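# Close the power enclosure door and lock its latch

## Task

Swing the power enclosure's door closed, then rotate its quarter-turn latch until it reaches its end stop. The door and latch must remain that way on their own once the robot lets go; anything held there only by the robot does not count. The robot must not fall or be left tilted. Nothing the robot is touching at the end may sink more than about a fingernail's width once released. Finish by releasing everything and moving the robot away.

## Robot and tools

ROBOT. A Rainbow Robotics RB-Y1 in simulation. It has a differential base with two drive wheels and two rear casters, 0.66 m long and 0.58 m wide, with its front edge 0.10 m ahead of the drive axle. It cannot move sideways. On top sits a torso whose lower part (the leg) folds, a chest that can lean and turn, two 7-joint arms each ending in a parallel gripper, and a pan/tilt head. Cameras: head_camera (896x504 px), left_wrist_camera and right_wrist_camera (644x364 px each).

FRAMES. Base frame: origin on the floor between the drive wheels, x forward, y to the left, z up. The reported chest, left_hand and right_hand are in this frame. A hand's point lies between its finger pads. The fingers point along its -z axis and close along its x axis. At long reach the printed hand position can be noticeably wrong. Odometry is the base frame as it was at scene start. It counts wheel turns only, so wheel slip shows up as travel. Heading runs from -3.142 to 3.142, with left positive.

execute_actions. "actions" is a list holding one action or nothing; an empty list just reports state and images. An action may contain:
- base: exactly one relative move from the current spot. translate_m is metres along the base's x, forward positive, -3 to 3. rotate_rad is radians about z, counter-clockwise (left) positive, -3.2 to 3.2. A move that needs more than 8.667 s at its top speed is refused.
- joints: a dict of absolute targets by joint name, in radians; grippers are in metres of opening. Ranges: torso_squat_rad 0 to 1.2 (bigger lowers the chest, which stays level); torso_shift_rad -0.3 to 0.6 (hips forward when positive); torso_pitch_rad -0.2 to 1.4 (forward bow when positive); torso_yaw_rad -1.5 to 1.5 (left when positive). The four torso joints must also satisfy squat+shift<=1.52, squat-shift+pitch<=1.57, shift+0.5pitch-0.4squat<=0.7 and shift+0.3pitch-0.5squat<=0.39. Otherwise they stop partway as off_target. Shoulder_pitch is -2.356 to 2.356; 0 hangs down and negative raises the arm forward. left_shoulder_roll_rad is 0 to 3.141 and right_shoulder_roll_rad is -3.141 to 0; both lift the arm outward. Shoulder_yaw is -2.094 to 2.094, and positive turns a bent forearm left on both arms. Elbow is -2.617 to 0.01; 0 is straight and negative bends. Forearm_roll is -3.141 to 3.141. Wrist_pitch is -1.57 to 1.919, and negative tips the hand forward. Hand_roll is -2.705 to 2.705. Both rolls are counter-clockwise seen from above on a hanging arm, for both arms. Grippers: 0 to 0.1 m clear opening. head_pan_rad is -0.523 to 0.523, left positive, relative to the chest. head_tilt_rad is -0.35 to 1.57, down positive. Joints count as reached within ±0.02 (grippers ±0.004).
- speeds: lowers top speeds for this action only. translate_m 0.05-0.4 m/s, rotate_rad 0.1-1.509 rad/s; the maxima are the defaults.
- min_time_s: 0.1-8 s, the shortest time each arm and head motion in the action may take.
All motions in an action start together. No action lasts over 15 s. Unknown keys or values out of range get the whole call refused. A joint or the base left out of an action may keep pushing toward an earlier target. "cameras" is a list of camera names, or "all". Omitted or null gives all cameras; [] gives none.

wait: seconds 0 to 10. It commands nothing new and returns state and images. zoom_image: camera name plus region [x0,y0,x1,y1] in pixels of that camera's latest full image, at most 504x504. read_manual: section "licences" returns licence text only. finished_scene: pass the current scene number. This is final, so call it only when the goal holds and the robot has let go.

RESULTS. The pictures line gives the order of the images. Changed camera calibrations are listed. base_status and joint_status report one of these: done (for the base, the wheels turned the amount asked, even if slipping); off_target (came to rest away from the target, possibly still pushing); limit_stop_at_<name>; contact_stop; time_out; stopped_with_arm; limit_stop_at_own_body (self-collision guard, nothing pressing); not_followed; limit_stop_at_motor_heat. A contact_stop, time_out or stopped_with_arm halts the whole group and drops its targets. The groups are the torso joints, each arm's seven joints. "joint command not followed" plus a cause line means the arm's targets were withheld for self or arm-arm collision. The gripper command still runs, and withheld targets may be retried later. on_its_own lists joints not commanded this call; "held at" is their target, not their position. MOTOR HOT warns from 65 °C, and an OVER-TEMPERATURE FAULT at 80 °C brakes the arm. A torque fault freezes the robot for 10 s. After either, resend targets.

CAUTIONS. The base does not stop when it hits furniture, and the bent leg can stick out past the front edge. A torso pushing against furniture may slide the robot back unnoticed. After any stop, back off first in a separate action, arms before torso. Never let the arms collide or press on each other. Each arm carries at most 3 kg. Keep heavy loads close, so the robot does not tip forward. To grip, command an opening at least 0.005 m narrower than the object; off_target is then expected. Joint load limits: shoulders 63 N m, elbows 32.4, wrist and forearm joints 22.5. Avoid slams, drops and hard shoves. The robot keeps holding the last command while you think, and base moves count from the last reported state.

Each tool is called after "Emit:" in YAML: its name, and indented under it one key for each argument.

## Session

Emit:
execute_actions:
  actions: []

Scene clock: 0.00 s.
base_odometry: x=+0.000 y=+0.000 heading=+0.000 (m, m, rad; odometry frame)
base_status: not commanded
joint_positions: torso_squat_rad=+0.350 torso_shift_rad=+0.001 torso_pitch_rad=+0.002 torso_yaw_rad=+0.001 left_shoulder_pitch_rad=-0.036 left_shoulder_roll_rad=+0.041 left_shoulder_yaw_rad=-0.042 left_elbow_rad=-0.165 left_forearm_roll_rad=+0.034 left_wrist_pitch_rad=-0.028 left_hand_roll_rad=-0.002 left_gripper_m=+0.101 right_shoulder_pitch_rad=-0.046 right_shoulder_roll_rad=-0.036 right_shoulder_yaw_rad=+0.028 right_elbow_rad=-0.105 right_forearm_roll_rad=+0.035 right_wrist_pitch_rad=-0.026 right_hand_roll_rad=+0.060 right_gripper_m=+0.101 head_pan_rad=+0.000 head_tilt_rad=+0.401
joint_status: not commanded
chest: x=-0.2263 y=+0.0008 z=+1.2476 quat_wxyz=(+1.000, +0.000, +0.001, +0.000) (m; base frame)
left_hand: x=-0.1153 y=+0.2469 z=+0.5711 quat_wxyz=(+0.993, +0.016, -0.112, -0.012) (m; base frame)
right_hand: x=-0.1378 y=-0.2441 z=+0.5688 quat_wxyz=(+0.994, -0.021, -0.084, +0.070) (m; base frame)
pictures: head_camera, left_wrist_camera, right_wrist_camera
camera_calibration (this result's frames):
head_camera: T_world_to_cam=[[0.0371396, -0.99931, 0.000512323, 0.00333071], [-0.354083, -0.013639, -0.935114, 1.33586], [0.934476, 0.0345484, -0.354345, 0.642261], [0, 0, 0, 1]] pos_world=[-0.127297, -0.000640921, 1.47676]
left_wrist_camera: T_world_to_cam=[[0.97041, -0.0761966, 0.229125, 0.000596582], [-0.208024, -0.745607, 0.633085, -0.175692], [0.122598, -0.662015, -0.739395, 0.681329], [0, 0, 0, 1]] pos_world=[-0.120657, 0.320098, 0.614863]
right_wrist_camera: T_world_to_cam=[[-0.978224, -0.134419, -0.158145, -0.0750648], [-0.202516, 0.785, 0.585459, -0.13267], [0.0454472, 0.604737, -0.795127, 0.690666], [0, 0, 0, 1]] pos_world=[-0.131687, -0.323615, 0.614969]
Images, in order (width x height): head_camera 896x504, left_wrist_camera 644x364, right_wrist_camera 644x364.

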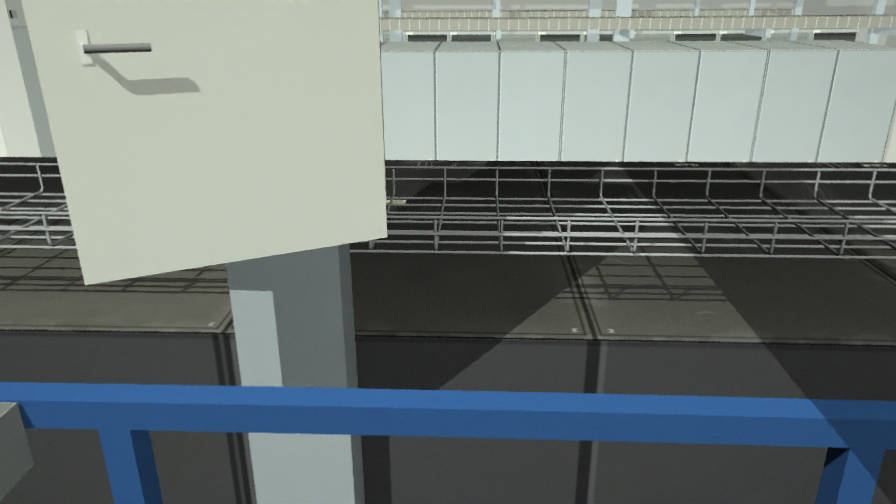

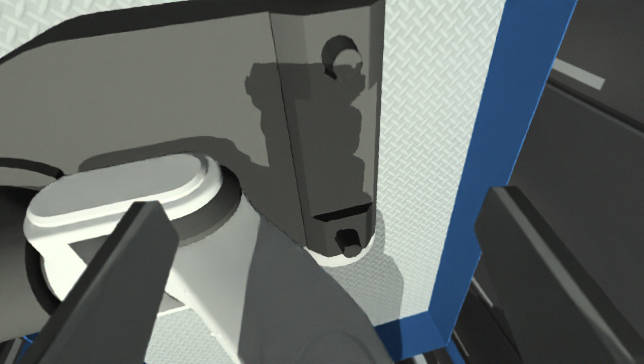

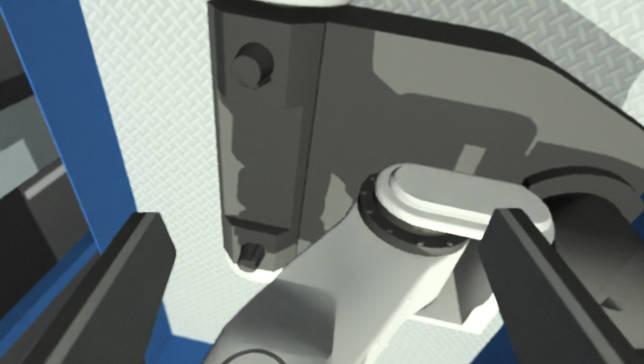

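Emit:
execute_actions:
  actions:
    - {"joints":{"left_elbow_rad":-2.4,"left_gripper_m":0,"left_shoulder_pitch_rad":0,"left_shoulder_yaw_rad":0,"left_forearm_roll_rad":0,"left_wrist_pitch_rad":0,"head_tilt_rad":0.15,"head_pan_rad":0.45}}
  cameras: []

Emit:
execute_actions:
  actions:
    - {"joints":{"left_shoulder_roll_rad":2.67,"torso_squat_rad":0.5,"torso_yaw_rad":-0.1}}
  cameras: []

Emit:
execute_actions:
  actions:
    - {"joints":{"left_elbow_rad":-1.67}}

Scene clock: 15.73 s.
base_odometry: x=+0.000 y=+0.000 heading=+0.000 (m, m, rad; odometry frame)
base_status: not commanded
joint_positions: torso_squat_rad=+0.350 torso_shift_rad=+0.001 torso_pitch_rad=+0.002 torso_yaw_rad=+0.001 left_shoulder_pitch_rad=+0.000 left_shoulder_roll_rad=+0.041 left_shoulder_yaw_rad=+0.000 left_elbow_rad=-2.400 left_forearm_roll_rad=+0.000 left_wrist_pitch_rad=+0.000 left_hand_roll_rad=-0.002 left_gripper_m=+0.001 right_shoulder_pitch_rad=-0.046 right_shoulder_roll_rad=-0.036 right_shoulder_yaw_rad=+0.028 right_elbow_rad=-0.105 right_forearm_roll_rad=+0.035 right_wrist_pitch_rad=-0.026 right_hand_roll_rad=+0.060 right_gripper_m=+0.101 head_pan_rad=+0.450 head_tilt_rad=+0.150
joint_status: all done
chest: x=-0.2263 y=+0.0008 z=+1.2476 quat_wxyz=(+1.000, +0.000, +0.001, +0.000) (m; base frame)
left_hand: x=+0.1564 y=+0.2186 z=+1.3885 quat_wxyz=(+0.363, +0.008, -0.931, -0.019) (m; base frame)
right_hand: x=-0.1378 y=-0.2441 z=+0.5688 quat_wxyz=(+0.994, -0.021, -0.084, +0.070) (m; base frame)
pictures: none
No camera images: the call's "cameras" was empty. Leave "cameras" out to get every camera's image.

Scene clock: 19.03 s.
base_odometry: x=+0.000 y=+0.000 heading=+0.000 (m, m, rad; odometry frame)
base_status: not commanded
joint_positions: torso_squat_rad=+0.500 torso_shift_rad=+0.001 torso_pitch_rad=+0.002 torso_yaw_rad=-0.100 left_shoulder_pitch_rad=+0.000 left_shoulder_roll_rad=+2.670 left_shoulder_yaw_rad=+0.000 left_elbow_rad=-2.400 left_forearm_roll_rad=+0.000 left_wrist_pitch_rad=+0.000 left_hand_roll_rad=-0.002 left_gripper_m=+0.001 right_shoulder_pitch_rad=-0.046 right_shoulder_roll_rad=-0.036 right_shoulder_yaw_rad=+0.028 right_elbow_rad=-0.105 right_forearm_roll_rad=+0.035 right_wrist_pitch_rad=-0.026 right_hand_roll_rad=+0.060 right_gripper_m=+0.101 head_pan_rad=+0.450 head_tilt_rad=+0.150
joint_status: all done
chest: x=-0.2265 y=+0.0008 z=+1.2042 quat_wxyz=(+0.999, -0.001, +0.001, -0.050) (m; base frame)
left_hand: x=+0.1734 y=+0.1535 z=+1.2282 quat_wxyz=(+0.039, +0.340, -0.235, -0.910) (m; base frame)
right_hand: x=-0.1629 y=-0.2520 z=+0.5255 quat_wxyz=(+0.996, -0.025, -0.083, +0.020) (m; base frame)
pictures: none
No camera images: the call's "cameras" was empty. Leave "cameras" out to get every camera's image.

Scene clock: 20.40 s.
base_odometry: x=+0.000 y=+0.000 heading=+0.000 (m, m, rad; odometry frame)
base_status: not commanded
joint_positions: torso_squat_rad=+0.500 torso_shift_rad=+0.001 torso_pitch_rad=+0.002 torso_yaw_rad=-0.100 left_shoulder_pitch_rad=+0.000 left_shoulder_roll_rad=+2.670 left_shoulder_yaw_rad=+0.000 left_elbow_rad=-1.670 left_forearm_roll_rad=+0.000 left_wrist_pitch_rad=+0.000 left_hand_roll_rad=-0.002 left_gripper_m=+0.001 right_shoulder_pitch_rad=-0.046 right_shoulder_roll_rad=-0.036 right_shoulder_yaw_rad=+0.028 right_elbow_rad=-0.105 right_forearm_roll_rad=+0.035 right_wrist_pitch_rad=-0.026 right_hand_roll_rad=+0.060 right_gripper_m=+0.101 head_pan_rad=+0.450 head_tilt_rad=+0.150
joint_status: all done
chest: x=-0.2265 y=+0.0008 z=+1.2042 quat_wxyz=(+0.999, -0.001, +0.001, -0.050) (m; base frame)
left_hand: x=+0.3236 y=+0.2852 z=+1.5133 quat_wxyz=(+0.121, +0.642, -0.205, -0.728) (m; base frame)
right_hand: x=-0.1629 y=-0.2520 z=+0.5255 quat_wxyz=(+0.996, -0.025, -0.083, +0.020) (m; base frame)
pictures: head_camera, left_wrist_camera, right_wrist_camera
camera_calibration (this result's frames):
head_camera: T_world_to_cam=[[0.376068, -0.926551, 0.00876058, 0.0587882], [-0.0997496, -0.0498823, -0.993761, 1.42941], [0.921207, 0.372848, -0.111182, 0.283491], [0, 0, 0, 1]] pos_world=[-0.14068, 0.0200734, 1.45149]
left_wrist_camera: T_world_to_cam=[[-0.149723, -0.394595, -0.906575, 1.53361], [-0.60553, 0.761433, -0.231416, 0.354784], [0.781611, 0.51431, -0.352944, 0.215953], [0, 0, 0, 1]] pos_world=[0.275659, 0.223945, 1.54866]
right_wrist_camera: T_world_to_cam=[[-0.986749, -0.0354101, -0.158342, -0.0838292], [-0.122679, 0.801506, 0.585267, -0.088975], [0.106188, 0.596937, -0.79523, 0.670108], [0, 0, 0, 1]] pos_world=[-0.164791, -0.331667, 0.57169]
Images, in order (width x height): head_camera 896x504, left_wrist_camera 644x364, right_wrist_camera 644x364.

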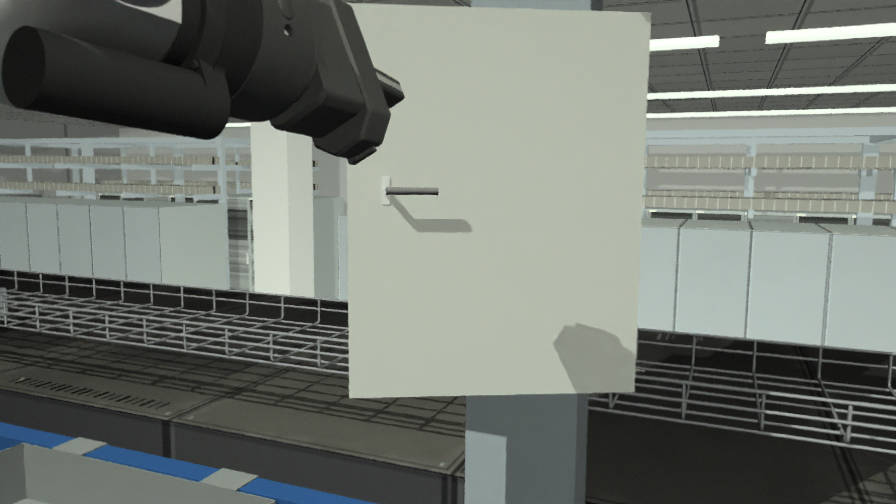

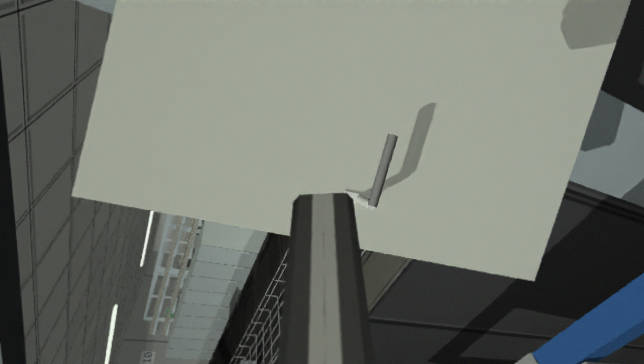

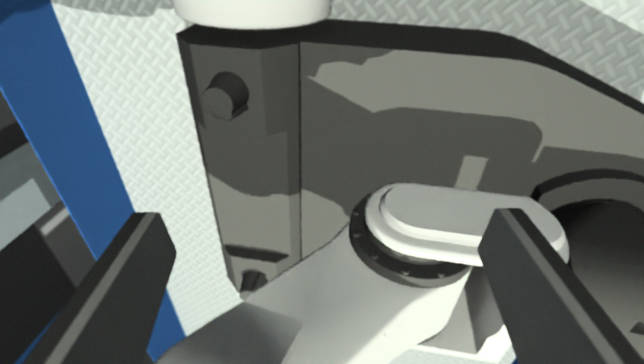

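Emit:
execute_actions:
  actions:
    - {"base":{"translate_m":0.14},"speeds":{"translate_m":0.08}}
  cameras: ["head_camera","left_wrist_camera"]

Emit:
execute_actions:
  actions:
    - {"base":{"translate_m":0.06},"speeds":{"translate_m":0.06}}
  cameras: ["head_camera","left_wrist_camera"]

Scene clock: 24.60 s.
base_odometry: x=+0.140 y=+0.000 heading=+0.001 (m, m, rad; odometry frame)
base_status: done
joint_positions: torso_squat_rad=+0.500 torso_shift_rad=+0.001 torso_pitch_rad=+0.003 torso_yaw_rad=-0.100 left_shoulder_pitch_rad=+0.000 left_shoulder_roll_rad=+2.670 left_shoulder_yaw_rad=+0.000 left_elbow_rad=-1.670 left_forearm_roll_rad=+0.000 left_wrist_pitch_rad=+0.000 left_hand_roll_rad=-0.002 left_gripper_m=+0.001 right_shoulder_pitch_rad=-0.046 right_shoulder_roll_rad=-0.036 right_shoulder_yaw_rad=+0.028 right_elbow_rad=-0.105 right_forearm_roll_rad=+0.035 right_wrist_pitch_rad=-0.026 right_hand_roll_rad=+0.060 right_gripper_m=+0.101 head_pan_rad=+0.450 head_tilt_rad=+0.150
joint_status: not commanded
chest: x=-0.2263 y=+0.0008 z=+1.2042 quat_wxyz=(+0.999, -0.001, +0.001, -0.050) (m; base frame)
left_hand: x=+0.3239 y=+0.2852 z=+1.5131 quat_wxyz=(+0.121, +0.642, -0.205, -0.729) (m; base frame)
right_hand: x=-0.1629 y=-0.2520 z=+0.5255 quat_wxyz=(+0.996, -0.025, -0.083, +0.020) (m; base frame)
pictures: head_camera, left_wrist_camera
camera_calibration (this result's frames):
head_camera: T_world_to_cam=[[0.376065, -0.926553, 0.00865153, 0.0588589], [-0.100051, -0.0498872, -0.993731, 1.42933], [0.921176, 0.372842, -0.111464, 0.283671], [0, 0, 0, 1]] pos_world=[-0.140439, 0.0200767, 1.45148]
left_wrist_camera: T_world_to_cam=[[-0.150111, -0.39458, -0.906517, 1.5335], [-0.605617, 0.761444, -0.23115, 0.354525], [0.78147, 0.514304, -0.353266, 0.216203], [0, 0, 0, 1]] pos_world=[0.275945, 0.223945, 1.54847]
Images, in order (width x height): head_camera 896x504, left_wrist_camera 644x364.

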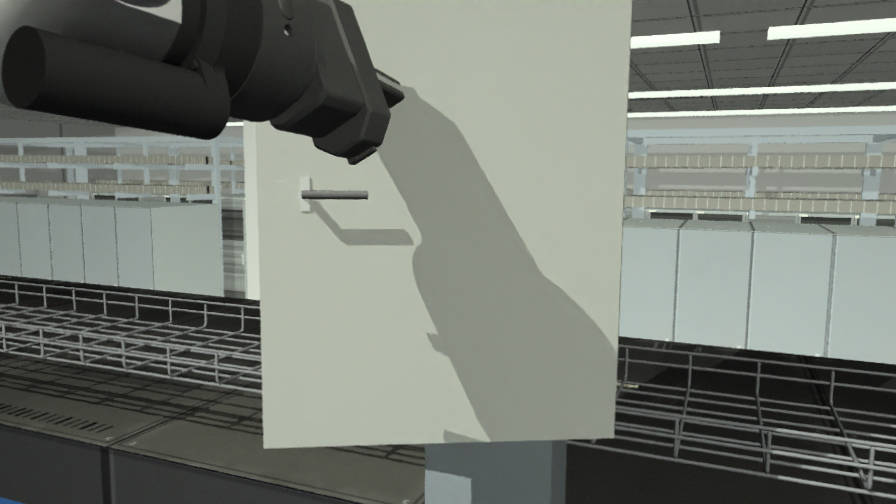

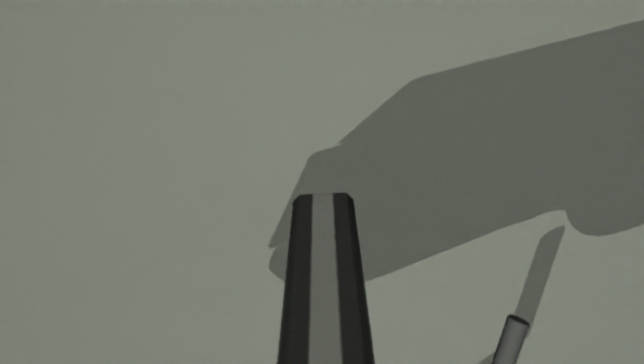

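Scene clock: 26.40 s.
base_odometry: x=+0.200 y=+0.000 heading=+0.003 (m, m, rad; odometry frame)
base_status: done
joint_positions: torso_squat_rad=+0.500 torso_shift_rad=+0.001 torso_pitch_rad=+0.002 torso_yaw_rad=-0.100 left_shoulder_pitch_rad=+0.000 left_shoulder_roll_rad=+2.670 left_shoulder_yaw_rad=+0.000 left_elbow_rad=-1.670 left_forearm_roll_rad=+0.000 left_wrist_pitch_rad=+0.000 left_hand_roll_rad=-0.002 left_gripper_m=+0.001 right_shoulder_pitch_rad=-0.046 right_shoulder_roll_rad=-0.036 right_shoulder_yaw_rad=+0.028 right_elbow_rad=-0.105 right_forearm_roll_rad=+0.035 right_wrist_pitch_rad=-0.026 right_hand_roll_rad=+0.060 right_gripper_m=+0.101 head_pan_rad=+0.450 head_tilt_rad=+0.150
joint_status: not commanded
chest: x=-0.2264 y=+0.0008 z=+1.2042 quat_wxyz=(+0.999, -0.001, +0.001, -0.050) (m; base frame)
left_hand: x=+0.3238 y=+0.2852 z=+1.5131 quat_wxyz=(+0.121, +0.642, -0.205, -0.728) (m; base frame)
right_hand: x=-0.1629 y=-0.2520 z=+0.5255 quat_wxyz=(+0.996, -0.025, -0.083, +0.020) (m; base frame)
pictures: head_camera, left_wrist_camera
camera_calibration (this result's frames):
head_camera: T_world_to_cam=[[0.376057, -0.926556, 0.00870168, 0.0588267], [-0.09994, -0.0498948, -0.993742, 1.42935], [0.921191, 0.372834, -0.111363, 0.283619], [0, 0, 0, 1]] pos_world=[-0.14054, 0.0200807, 1.45148]
left_wrist_camera: T_world_to_cam=[[-0.150014, -0.394569, -0.906538, 1.53353], [-0.605544, 0.761479, -0.231227, 0.354573], [0.781545, 0.514262, -0.353162, 0.216158], [0, 0, 0, 1]] pos_world=[0.275825, 0.223923, 1.54853]
Images, in order (width x height): head_camera 896x504, left_wrist_camera 644x364.

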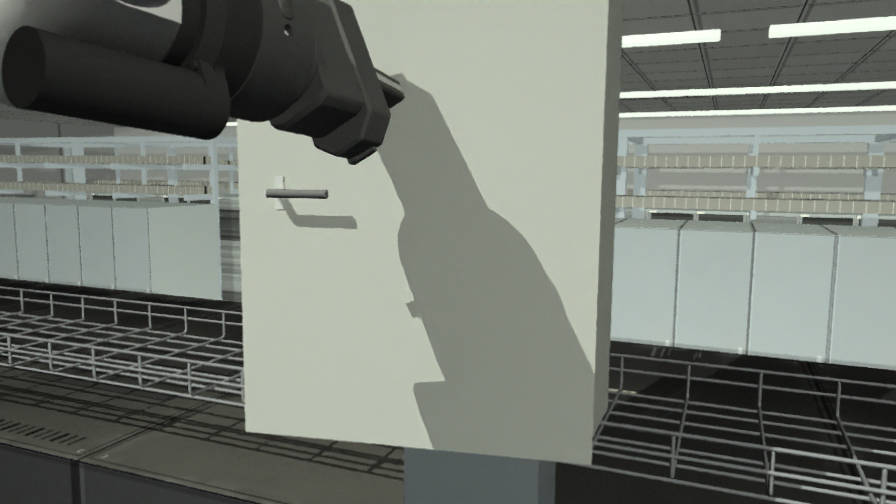

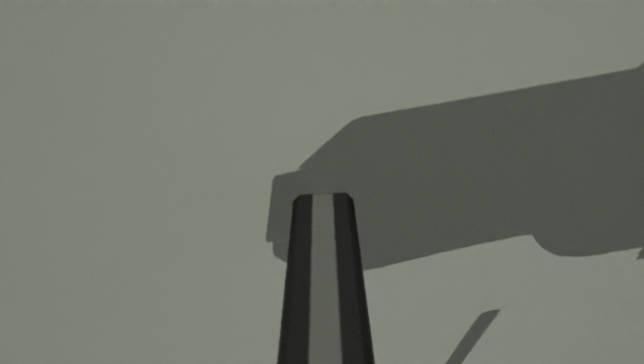

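Emit:
execute_actions:
  actions:
    - {"base":{"translate_m":0.025},"speeds":{"translate_m":0.05}}
  cameras: ["head_camera"]

Emit:
execute_actions:
  actions:
    - {"base":{"translate_m":-0.1},"speeds":{"translate_m":0.1}}
  cameras: []

Emit:
execute_actions:
  actions:
    - {"joints":{"torso_yaw_rad":0.0,"torso_squat_rad":0.68,"left_elbow_rad":-1.57,"left_shoulder_roll_rad":2.6,"left_gripper_m":0.095}}
  cameras: ["head_camera","left_wrist_camera"]

Scene clock: 29.70 s.
base_odometry: x=+0.225 y=+0.000 heading=+0.004 (m, m, rad; odometry frame)
base_status: done
joint_positions: torso_squat_rad=+0.500 torso_shift_rad=+0.001 torso_pitch_rad=+0.002 torso_yaw_rad=-0.100 left_shoulder_pitch_rad=+0.000 left_shoulder_roll_rad=+2.670 left_shoulder_yaw_rad=+0.000 left_elbow_rad=-1.670 left_forearm_roll_rad=+0.000 left_wrist_pitch_rad=+0.000 left_hand_roll_rad=-0.002 left_gripper_m=+0.001 right_shoulder_pitch_rad=-0.046 right_shoulder_roll_rad=-0.036 right_shoulder_yaw_rad=+0.028 right_elbow_rad=-0.105 right_forearm_roll_rad=+0.035 right_wrist_pitch_rad=-0.026 right_hand_roll_rad=+0.060 right_gripper_m=+0.101 head_pan_rad=+0.450 head_tilt_rad=+0.150
joint_status: not commanded
chest: x=-0.2264 y=+0.0008 z=+1.2042 quat_wxyz=(+0.999, -0.001, +0.001, -0.050) (m; base frame)
left_hand: x=+0.3237 y=+0.2852 z=+1.5132 quat_wxyz=(+0.121, +0.642, -0.205, -0.728) (m; base frame)
right_hand: x=-0.1629 y=-0.2520 z=+0.5255 quat_wxyz=(+0.996, -0.025, -0.083, +0.020) (m; base frame)
pictures: head_camera
camera_calibration (this result's frames):
head_camera: T_world_to_cam=[[0.376056, -0.926556, 0.00870963, 0.058821], [-0.0999187, -0.0498946, -0.993744, 1.42936], [0.921194, 0.372833, -0.111343, 0.283606], [0, 0, 0, 1]] pos_world=[-0.140556, 0.0200807, 1.45148]
Images, in order (width x height): head_camera 896x504.

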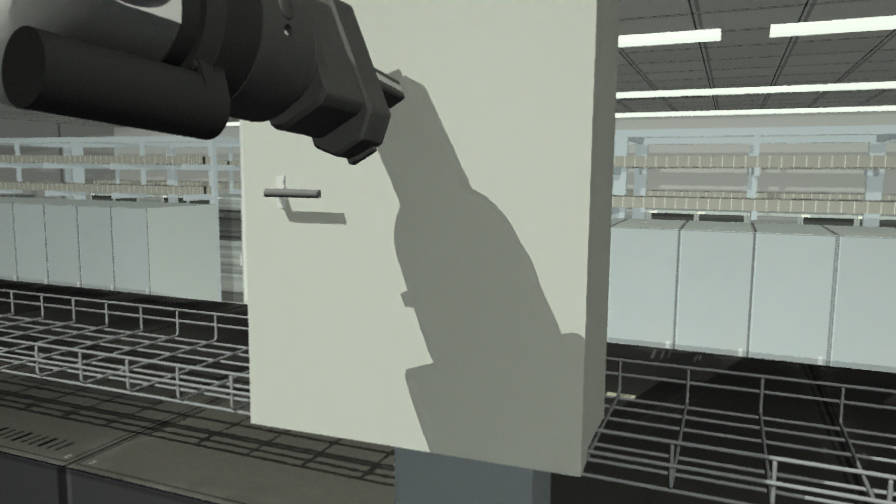

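Scene clock: 31.37 s.
base_odometry: x=+0.125 y=+0.000 heading=+0.002 (m, m, rad; odometry frame)
base_status: done
joint_positions: torso_squat_rad=+0.500 torso_shift_rad=+0.001 torso_pitch_rad=+0.002 torso_yaw_rad=-0.100 left_shoulder_pitch_rad=+0.000 left_shoulder_roll_rad=+2.670 left_shoulder_yaw_rad=+0.000 left_elbow_rad=-1.670 left_forearm_roll_rad=+0.000 left_wrist_pitch_rad=+0.000 left_hand_roll_rad=-0.002 left_gripper_m=+0.001 right_shoulder_pitch_rad=-0.046 right_shoulder_roll_rad=-0.036 right_shoulder_yaw_rad=+0.028 right_elbow_rad=-0.105 right_forearm_roll_rad=+0.035 right_wrist_pitch_rad=-0.026 right_hand_roll_rad=+0.060 right_gripper_m=+0.101 head_pan_rad=+0.450 head_tilt_rad=+0.150
joint_status: not commanded
chest: x=-0.2265 y=+0.0008 z=+1.2042 quat_wxyz=(+0.999, -0.001, +0.001, -0.050) (m; base frame)
left_hand: x=+0.3236 y=+0.2852 z=+1.5132 quat_wxyz=(+0.121, +0.642, -0.205, -0.728) (m; base frame)
right_hand: x=-0.1629 y=-0.2520 z=+0.5255 quat_wxyz=(+0.996, -0.025, -0.083, +0.020) (m; base frame)
pictures: none
No camera images: the call's "cameras" was empty. Leave "cameras" out to get every camera's image.

Scene clock: 32.90 s.
base_odometry: x=+0.125 y=+0.000 heading=+0.002 (m, m, rad; odometry frame)
base_status: not commanded
joint_positions: torso_squat_rad=+0.680 torso_shift_rad=+0.001 torso_pitch_rad=+0.002 torso_yaw_rad=+0.000 left_shoulder_pitch_rad=+0.000 left_shoulder_roll_rad=+2.600 left_shoulder_yaw_rad=+0.000 left_elbow_rad=-1.570 left_forearm_roll_rad=+0.000 left_wrist_pitch_rad=+0.000 left_hand_roll_rad=-0.002 left_gripper_m=+0.095 right_shoulder_pitch_rad=-0.046 right_shoulder_roll_rad=-0.036 right_shoulder_yaw_rad=+0.028 right_elbow_rad=-0.105 right_forearm_roll_rad=+0.035 right_wrist_pitch_rad=-0.026 right_hand_roll_rad=+0.060 right_gripper_m=+0.101 head_pan_rad=+0.450 head_tilt_rad=+0.150
joint_status: all done
chest: x=-0.2266 y=+0.0007 z=+1.1342 quat_wxyz=(+1.000, +0.000, +0.001, +0.000) (m; base frame)
left_hand: x=+0.2917 y=+0.3794 z=+1.4763 quat_wxyz=(+0.189, +0.681, -0.189, -0.682) (m; base frame)
right_hand: x=-0.1382 y=-0.2443 z=+0.4554 quat_wxyz=(+0.994, -0.021, -0.084, +0.070) (m; base frame)
pictures: head_camera, left_wrist_camera
camera_calibration (this result's frames):
head_camera: T_world_to_cam=[[0.466611, -0.884421, 0.00857241, 0.0801108], [-0.0943018, -0.059385, -0.993771, 1.36106], [0.879421, 0.462896, -0.111112, 0.266229], [0, 0, 0, 1]] pos_world=[-0.143158, 0.0284414, 1.38147]
left_wrist_camera: T_world_to_cam=[[-0.010023, -0.472527, -0.881259, 1.48391], [-0.686282, 0.644225, -0.337625, 0.480017], [0.727266, 0.601408, -0.330744, 0.129372], [0, 0, 0, 1]] pos_world=[0.250213, 0.314141, 1.51256]
Images, in order (width x height): head_camera 896x504, left_wrist_camera 644x364.

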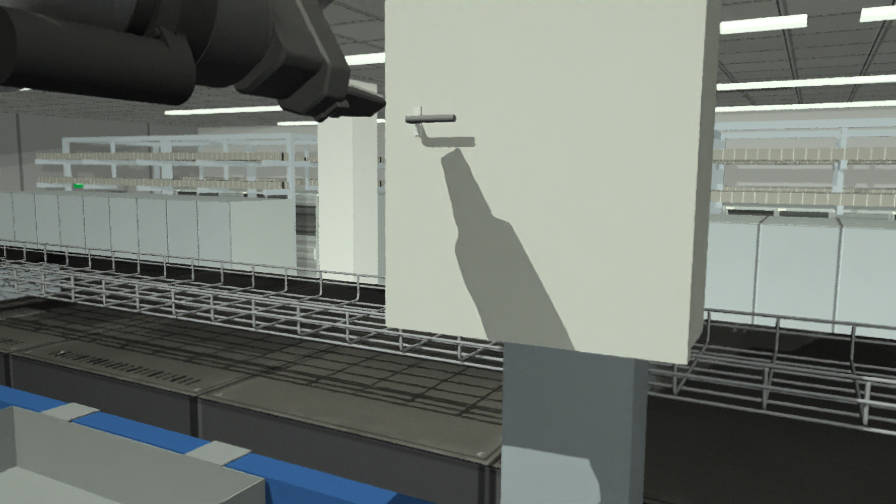

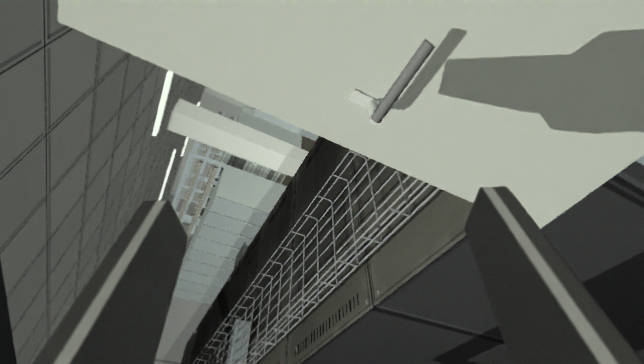

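Emit:
execute_actions:
  actions:
    - {"joints":{"torso_squat_rad":0.765,"left_hand_roll_rad":1.6,"torso_yaw_rad":-0.015}}
  cameras: []

Emit:
execute_actions:
  actions:
    - {"base":{"translate_m":0.07},"speeds":{"translate_m":0.07}}
  cameras: ["head_camera","left_wrist_camera"]

Scene clock: 39.33 s.
base_odometry: x=+0.125 y=+0.000 heading=+0.002 (m, m, rad; odometry frame)
base_status: not commanded
joint_positions: torso_squat_rad=+0.765 torso_shift_rad=+0.001 torso_pitch_rad=+0.002 torso_yaw_rad=-0.015 left_shoulder_pitch_rad=+0.000 left_shoulder_roll_rad=+2.600 left_shoulder_yaw_rad=+0.000 left_elbow_rad=-1.570 left_forearm_roll_rad=+0.000 left_wrist_pitch_rad=+0.000 left_hand_roll_rad=+1.600 left_gripper_m=+0.095 right_shoulder_pitch_rad=-0.046 right_shoulder_roll_rad=-0.036 right_shoulder_yaw_rad=+0.028 right_elbow_rad=-0.105 right_forearm_roll_rad=+0.035 right_wrist_pitch_rad=-0.026 right_hand_roll_rad=+0.060 right_gripper_m=+0.101 head_pan_rad=+0.450 head_tilt_rad=+0.150
joint_status: all done
chest: x=-0.2266 y=+0.0007 z=+1.0949 quat_wxyz=(+1.000, +0.000, +0.001, -0.007) (m; base frame)
left_hand: x=+0.2973 y=+0.3716 z=+1.4369 quat_wxyz=(+0.619, +0.334, -0.623, -0.344) (m; base frame)
right_hand: x=-0.1419 y=-0.2456 z=+0.4161 quat_wxyz=(+0.994, -0.021, -0.084, +0.062) (m; base frame)
pictures: none
No camera images: the call's "cameras" was empty. Leave "cameras" out to get every camera's image.

Scene clock: 41.03 s.
base_odometry: x=+0.195 y=+0.000 heading=+0.003 (m, m, rad; odometry frame)
base_status: done
joint_positions: torso_squat_rad=+0.765 torso_shift_rad=+0.001 torso_pitch_rad=+0.003 torso_yaw_rad=-0.015 left_shoulder_pitch_rad=+0.000 left_shoulder_roll_rad=+2.600 left_shoulder_yaw_rad=+0.000 left_elbow_rad=-1.570 left_forearm_roll_rad=+0.000 left_wrist_pitch_rad=+0.000 left_hand_roll_rad=+1.600 left_gripper_m=+0.095 right_shoulder_pitch_rad=-0.046 right_shoulder_roll_rad=-0.036 right_shoulder_yaw_rad=+0.028 right_elbow_rad=-0.105 right_forearm_roll_rad=+0.035 right_wrist_pitch_rad=-0.026 right_hand_roll_rad=+0.060 right_gripper_m=+0.101 head_pan_rad=+0.450 head_tilt_rad=+0.150
joint_status: not commanded
chest: x=-0.2265 y=+0.0007 z=+1.0949 quat_wxyz=(+1.000, +0.000, +0.001, -0.007) (m; base frame)
left_hand: x=+0.2975 y=+0.3716 z=+1.4367 quat_wxyz=(+0.619, +0.334, -0.623, -0.344) (m; base frame)
right_hand: x=-0.1419 y=-0.2456 z=+0.4161 quat_wxyz=(+0.994, -0.021, -0.084, +0.062) (m; base frame)
pictures: head_camera, left_wrist_camera
camera_calibration (this result's frames):
head_camera: T_world_to_cam=[[0.453382, -0.891276, 0.00846106, 0.0775012], [-0.0954887, -0.0580078, -0.993739, 1.3217], [0.886187, 0.449736, -0.111406, 0.263645], [0, 0, 0, 1]] pos_world=[-0.142569, 0.0271733, 1.34214]
left_wrist_camera: T_world_to_cam=[[-0.0206423, -0.866054, 0.499524, -0.388947], [-0.691874, -0.348298, -0.632455, 1.2698], [0.721723, -0.358663, -0.592011, 0.850583], [0, 0, 0, 1]] pos_world=[0.256626, 0.410491, 1.50093]
Images, in order (width x height): head_camera 896x504, left_wrist_camera 644x364.

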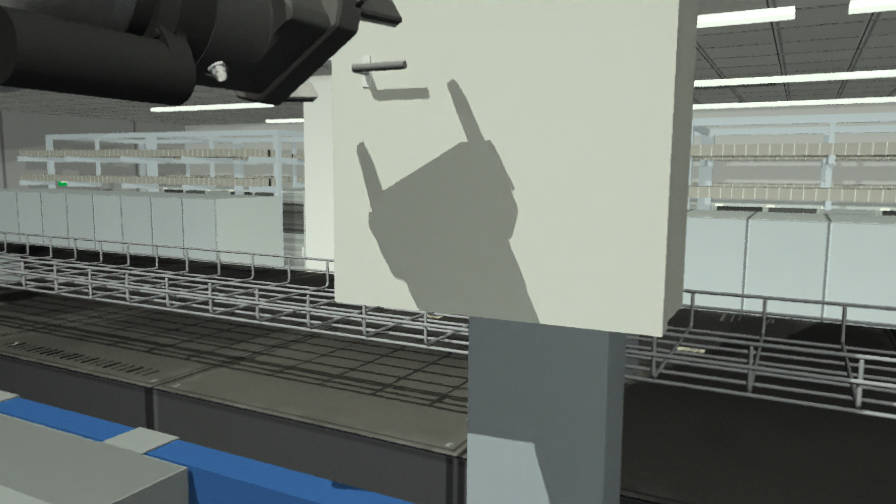

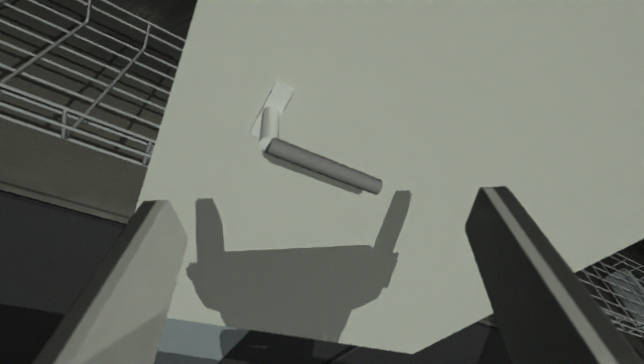

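Emit:
execute_actions:
  actions:
    - {"base":{"translate_m":0.05},"speeds":{"translate_m":0.06},"joints":{"torso_squat_rad":0.79,"torso_yaw_rad":0.025}}
  cameras: ["head_camera","left_wrist_camera"]

Scene clock: 44.37 s.
base_odometry: x=+0.245 y=+0.000 heading=+0.004 (m, m, rad; odometry frame)
base_status: done
joint_positions: torso_squat_rad=+0.790 torso_shift_rad=+0.001 torso_pitch_rad=+0.002 torso_yaw_rad=+0.025 left_shoulder_pitch_rad=+0.000 left_shoulder_roll_rad=+2.600 left_shoulder_yaw_rad=+0.000 left_elbow_rad=-1.570 left_forearm_roll_rad=+0.000 left_wrist_pitch_rad=+0.000 left_hand_roll_rad=+1.600 left_gripper_m=+0.095 right_shoulder_pitch_rad=-0.046 right_shoulder_roll_rad=-0.036 right_shoulder_yaw_rad=+0.028 right_elbow_rad=-0.105 right_forearm_roll_rad=+0.035 right_wrist_pitch_rad=-0.026 right_hand_roll_rad=+0.060 right_gripper_m=+0.101 head_pan_rad=+0.450 head_tilt_rad=+0.150
joint_status: all done
chest: x=-0.2265 y=+0.0007 z=+1.0826 quat_wxyz=(+1.000, +0.000, +0.001, +0.013) (m; base frame)
left_hand: x=+0.2822 y=+0.3923 z=+1.4245 quat_wxyz=(+0.626, +0.346, -0.616, -0.331) (m; base frame)
right_hand: x=-0.1322 y=-0.2420 z=+0.4038 quat_wxyz=(+0.993, -0.020, -0.085, +0.082) (m; base frame)
pictures: head_camera, left_wrist_camera
camera_calibration (this result's frames):
head_camera: T_world_to_cam=[[0.488633, -0.872449, 0.00838914, 0.085672], [-0.0930596, -0.0616755, -0.993748, 1.31005], [0.867512, 0.484798, -0.111326, 0.257989], [0, 0, 0, 1]] pos_world=[-0.143758, 0.0304701, 1.32987]
left_wrist_camera: T_world_to_cam=[[0.0140089, -0.866206, 0.49949, -0.374946], [-0.677395, -0.375662, -0.632467, 1.26531], [0.735486, -0.329492, -0.592026, 0.846468], [0, 0, 0, 1]] pos_world=[0.2398, 0.429452, 1.48868]
Images, in order (width x height): head_camera 896x504, left_wrist_camera 644x364.

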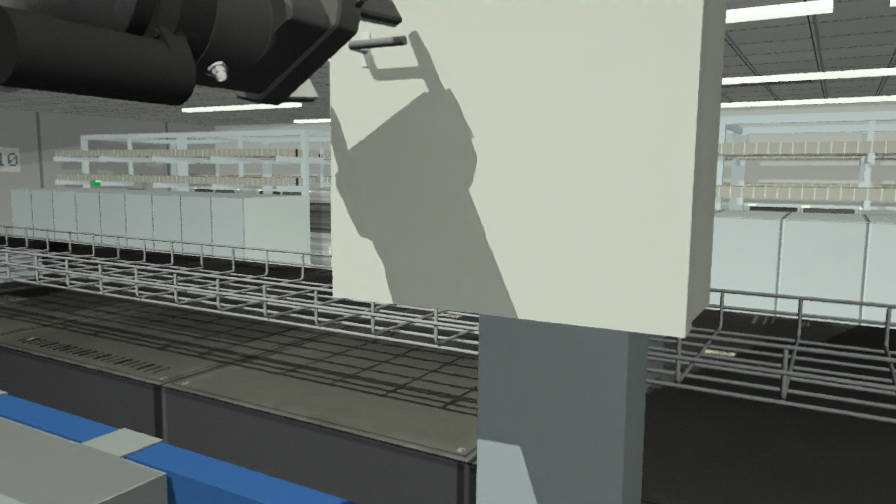

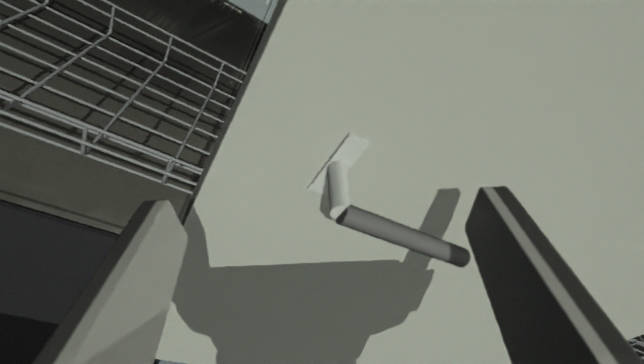

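Emit:
execute_actions:
  actions:
    - {"base":{"translate_m":0.035},"speeds":{"translate_m":0.05}}
  cameras: ["head_camera","left_wrist_camera"]

Emit:
execute_actions:
  actions:
    - {"joints":{"left_hand_roll_rad":0.7},"min_time_s":2.5}
  cameras: ["head_camera","left_wrist_camera"]

Scene clock: 47.53 s.
base_odometry: x=+0.280 y=+0.001 heading=+0.006 (m, m, rad; odometry frame)
base_status: done
joint_positions: torso_squat_rad=+0.790 torso_shift_rad=+0.000 torso_pitch_rad=+0.000 torso_yaw_rad=+0.025 left_shoulder_pitch_rad=-0.001 left_shoulder_roll_rad=+2.600 left_shoulder_yaw_rad=+0.000 left_elbow_rad=-1.571 left_forearm_roll_rad=+0.000 left_wrist_pitch_rad=-0.001 left_hand_roll_rad=+1.600 left_gripper_m=+0.095 right_shoulder_pitch_rad=-0.046 right_shoulder_roll_rad=-0.036 right_shoulder_yaw_rad=+0.028 right_elbow_rad=-0.105 right_forearm_roll_rad=+0.035 right_wrist_pitch_rad=-0.026 right_hand_roll_rad=+0.060 right_gripper_m=+0.101 head_pan_rad=+0.450 head_tilt_rad=+0.150
joint_status: not commanded
chest: x=-0.2277 y=+0.0007 z=+1.0825 quat_wxyz=(+1.000, +0.000, +0.000, +0.013) (m; base frame)
left_hand: x=+0.2801 y=+0.3920 z=+1.4250 quat_wxyz=(+0.625, +0.346, -0.616, -0.331) (m; base frame)
right_hand: x=-0.1317 y=-0.2420 z=+0.4039 quat_wxyz=(+0.993, -0.020, -0.086, +0.082) (m; base frame)
pictures: head_camera, left_wrist_camera
camera_calibration (this result's frames):
head_camera: T_world_to_cam=[[0.489028, -0.872216, 0.00946568, 0.0851831], [-0.0909287, -0.061768, -0.99394, 1.31049], [0.867516, 0.485204, -0.109516, 0.257019], [0, 0, 0, 1]] pos_world=[-0.145464, 0.0305377, 1.32989]
left_wrist_camera: T_world_to_cam=[[0.0127584, -0.866286, 0.499386, -0.374883], [-0.677205, -0.374936, -0.633101, 1.26462], [0.735684, -0.330109, -0.591437, 0.847639], [0, 0, 0, 1]] pos_world=[0.237597, 0.42921, 1.48917]
Images, in order (width x height): head_camera 896x504, left_wrist_camera 644x364.

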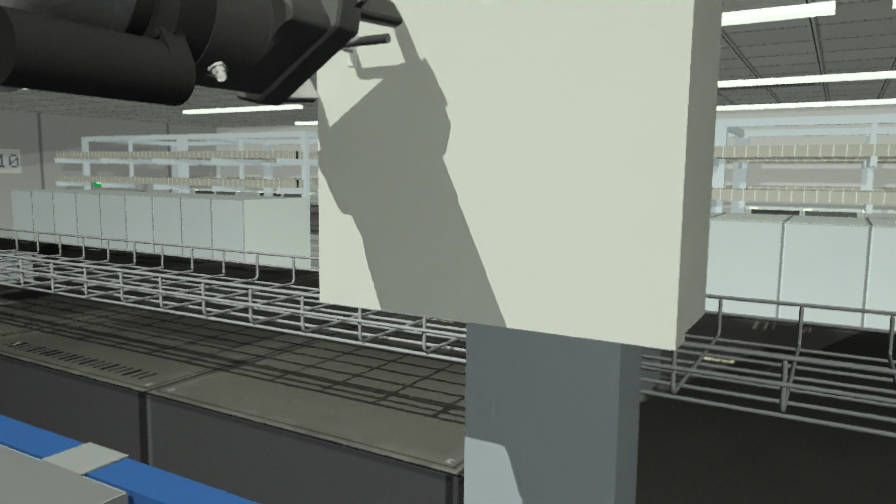

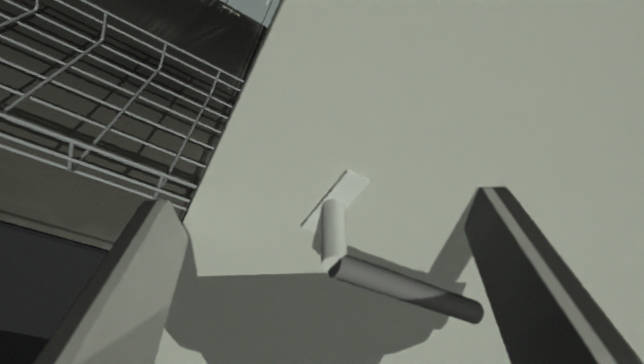

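Scene clock: 50.30 s.
base_odometry: x=+0.280 y=+0.001 heading=+0.006 (m, m, rad; odometry frame)
base_status: not commanded
joint_positions: torso_squat_rad=+0.790 torso_shift_rad=+0.001 torso_pitch_rad=+0.000 torso_yaw_rad=+0.025 left_shoulder_pitch_rad=-0.006 left_shoulder_roll_rad=+2.601 left_shoulder_yaw_rad=+0.003 left_elbow_rad=-1.566 left_forearm_roll_rad=+0.000 left_wrist_pitch_rad=+0.002 left_hand_roll_rad=+0.701 left_gripper_m=+0.095 right_shoulder_pitch_rad=-0.046 right_shoulder_roll_rad=-0.036 right_shoulder_yaw_rad=+0.028 right_elbow_rad=-0.105 right_forearm_roll_rad=+0.035 right_wrist_pitch_rad=-0.026 right_hand_roll_rad=+0.060 right_gripper_m=+0.101 head_pan_rad=+0.450 head_tilt_rad=+0.150
joint_status: all done
chest: x=-0.2276 y=+0.0003 z=+1.0825 quat_wxyz=(+1.000, +0.000, +0.000, +0.013) (m; base frame)
left_hand: x=+0.2792 y=+0.3903 z=+1.4315 quat_wxyz=(+0.416, +0.584, -0.407, -0.567) (m; base frame)
right_hand: x=-0.1318 y=-0.2418 z=+0.4037 quat_wxyz=(+0.993, -0.019, -0.086, +0.082) (m; base frame)
pictures: head_camera, left_wrist_camera
camera_calibration (this result's frames):
head_camera: T_world_to_cam=[[0.488752, -0.872379, 0.00874514, 0.0855483], [-0.0910175, -0.0609568, -0.993982, 1.31053], [0.867662, 0.485014, -0.109194, 0.256813], [0, 0, 0, 1]] pos_world=[-0.145358, 0.0299583, 1.32994]
left_wrist_camera: T_world_to_cam=[[0.0178064, -0.929319, -0.368847, 0.886436], [-0.68363, 0.257884, -0.682748, 1.09339], [0.729611, 0.264313, -0.630719, 0.677487], [0, 0, 0, 1]] pos_world=[0.237386, 0.362747, 1.50077]
Images, in order (width x height): head_camera 896x504, left_wrist_camera 644x364.

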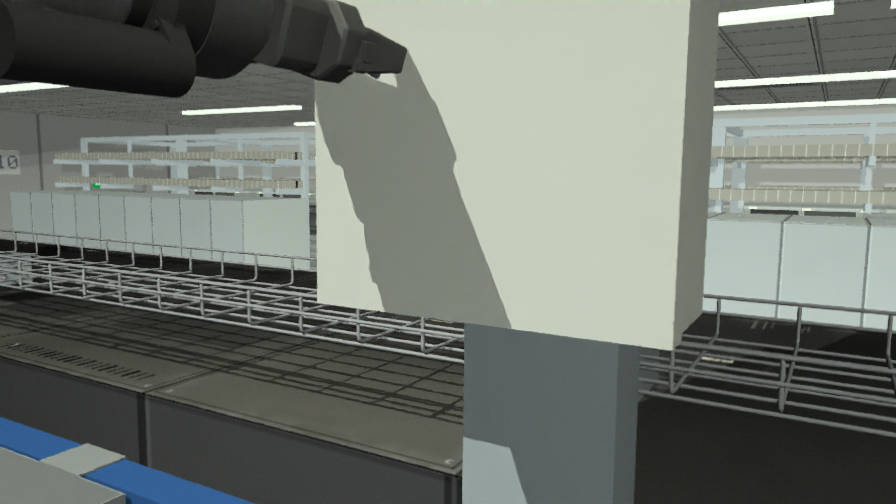

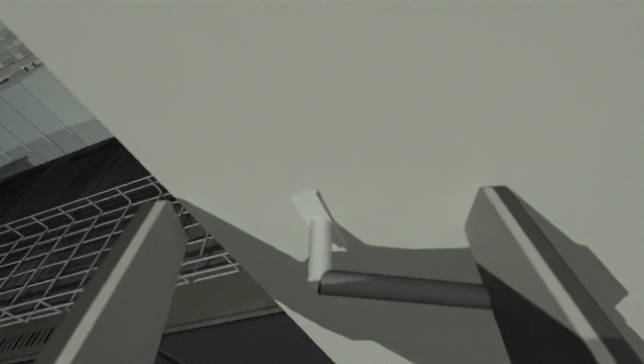

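Emit:
execute_actions:
  actions:
    - {"joints":{"left_hand_roll_rad":-0.25},"min_time_s":3}
  cameras: ["head_camera","left_wrist_camera"]

Scene clock: 55.80 s.
base_odometry: x=+0.280 y=+0.001 heading=+0.006 (m, m, rad; odometry frame)
base_status: not commanded
joint_positions: torso_squat_rad=+0.790 torso_shift_rad=+0.001 torso_pitch_rad=+0.000 torso_yaw_rad=+0.025 left_shoulder_pitch_rad=-0.005 left_shoulder_roll_rad=+2.602 left_shoulder_yaw_rad=+0.005 left_elbow_rad=-1.572 left_forearm_roll_rad=+0.001 left_wrist_pitch_rad=-0.001 left_hand_roll_rad=-0.249 left_gripper_m=+0.095 right_shoulder_pitch_rad=-0.046 right_shoulder_roll_rad=-0.036 right_shoulder_yaw_rad=+0.028 right_elbow_rad=-0.105 right_forearm_roll_rad=+0.035 right_wrist_pitch_rad=-0.026 right_hand_roll_rad=+0.060 right_gripper_m=+0.101 head_pan_rad=+0.450 head_tilt_rad=+0.150
joint_status: all done
chest: x=-0.2276 y=-0.0002 z=+1.0825 quat_wxyz=(+1.000, +0.000, +0.000, +0.012) (m; base frame)
left_hand: x=+0.2797 y=+0.3862 z=+1.4293 quat_wxyz=(+0.108, +0.702, -0.096, -0.697) (m; base frame)
right_hand: x=-0.1319 y=-0.2417 z=+0.4035 quat_wxyz=(+0.993, -0.019, -0.086, +0.082) (m; base frame)
pictures: head_camera, left_wrist_camera
camera_calibration (this result's frames):
head_camera: T_world_to_cam=[[0.48839, -0.872589, 0.00793126, 0.0858779], [-0.0910279, -0.0599836, -0.99404, 1.31056], [0.867865, 0.484757, -0.108725, 0.256617], [0, 0, 0, 1]] pos_world=[-0.145354, 0.029151, 1.32997]
left_wrist_camera: T_world_to_cam=[[0.0001987, -0.238931, -0.971036, 1.48084], [-0.696825, 0.696434, -0.171506, 0.196877], [0.717241, 0.676677, -0.166355, -0.142748], [0, 0, 0, 1]] pos_world=[0.23928, 0.313301, 1.44797]
Images, in order (width x height): head_camera 896x504, left_wrist_camera 644x364.

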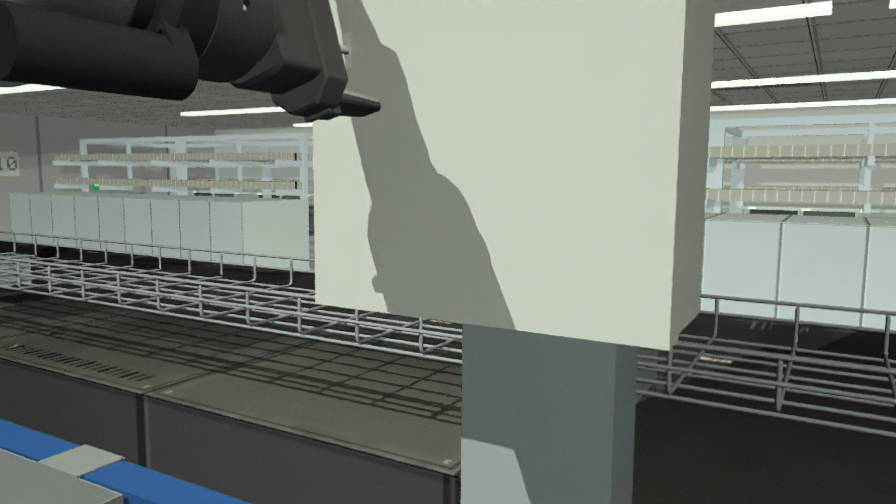

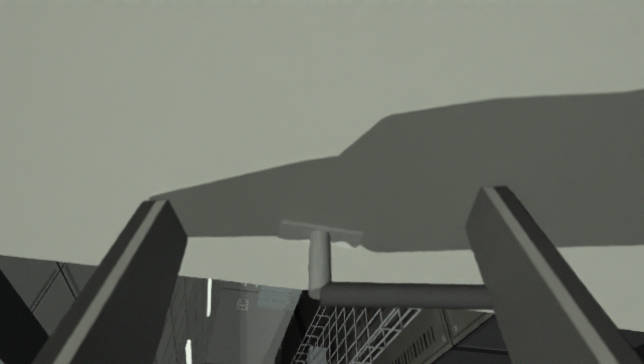

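Emit:
execute_actions:
  actions:
    - {"joints":{"left_hand_roll_rad":-0.45},"min_time_s":2}
  cameras: ["left_wrist_camera"]

Scene clock: 59.67 s.
base_odometry: x=+0.280 y=+0.001 heading=+0.006 (m, m, rad; odometry frame)
base_status: not commanded
joint_positions: torso_squat_rad=+0.790 torso_shift_rad=+0.001 torso_pitch_rad=+0.000 torso_yaw_rad=+0.025 left_shoulder_pitch_rad=-0.004 left_shoulder_roll_rad=+2.602 left_shoulder_yaw_rad=+0.005 left_elbow_rad=-1.573 left_forearm_roll_rad=+0.001 left_wrist_pitch_rad=-0.002 left_hand_roll_rad=-0.449 left_gripper_m=+0.095 right_shoulder_pitch_rad=-0.046 right_shoulder_roll_rad=-0.036 right_shoulder_yaw_rad=+0.028 right_elbow_rad=-0.105 right_forearm_roll_rad=+0.035 right_wrist_pitch_rad=-0.026 right_hand_roll_rad=+0.060 right_gripper_m=+0.101 head_pan_rad=+0.450 head_tilt_rad=+0.150
joint_status: all done
chest: x=-0.2276 y=-0.0002 z=+1.0825 quat_wxyz=(+1.000, +0.000, +0.000, +0.012) (m; base frame)
left_hand: x=+0.2800 y=+0.3861 z=+1.4279 quat_wxyz=(+0.038, +0.707, -0.026, -0.705) (m; base frame)
right_hand: x=-0.1319 y=-0.2417 z=+0.4035 quat_wxyz=(+0.993, -0.019, -0.086, +0.082) (m; base frame)
pictures: left_wrist_camera
camera_calibration (this result's frames):
left_wrist_camera: T_world_to_cam=[[-0.00627927, -0.0414422, -0.999121, 1.4451], [-0.697529, 0.716109, -0.0253195, -0.0191754], [0.716529, 0.696757, -0.0334038, -0.340452], [0, 0, 0, 1]] pos_world=[0.239642, 0.310832, 1.43197]
Images, in order (width x height): left_wrist_camera 644x364.

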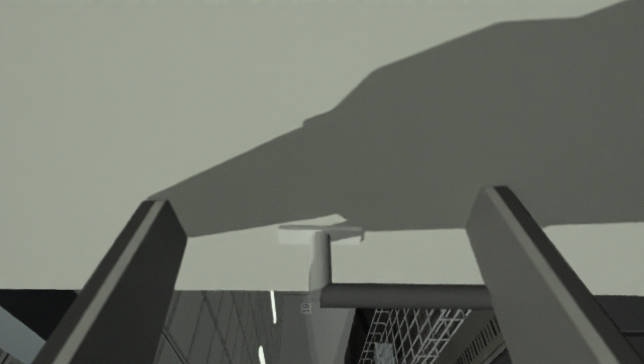

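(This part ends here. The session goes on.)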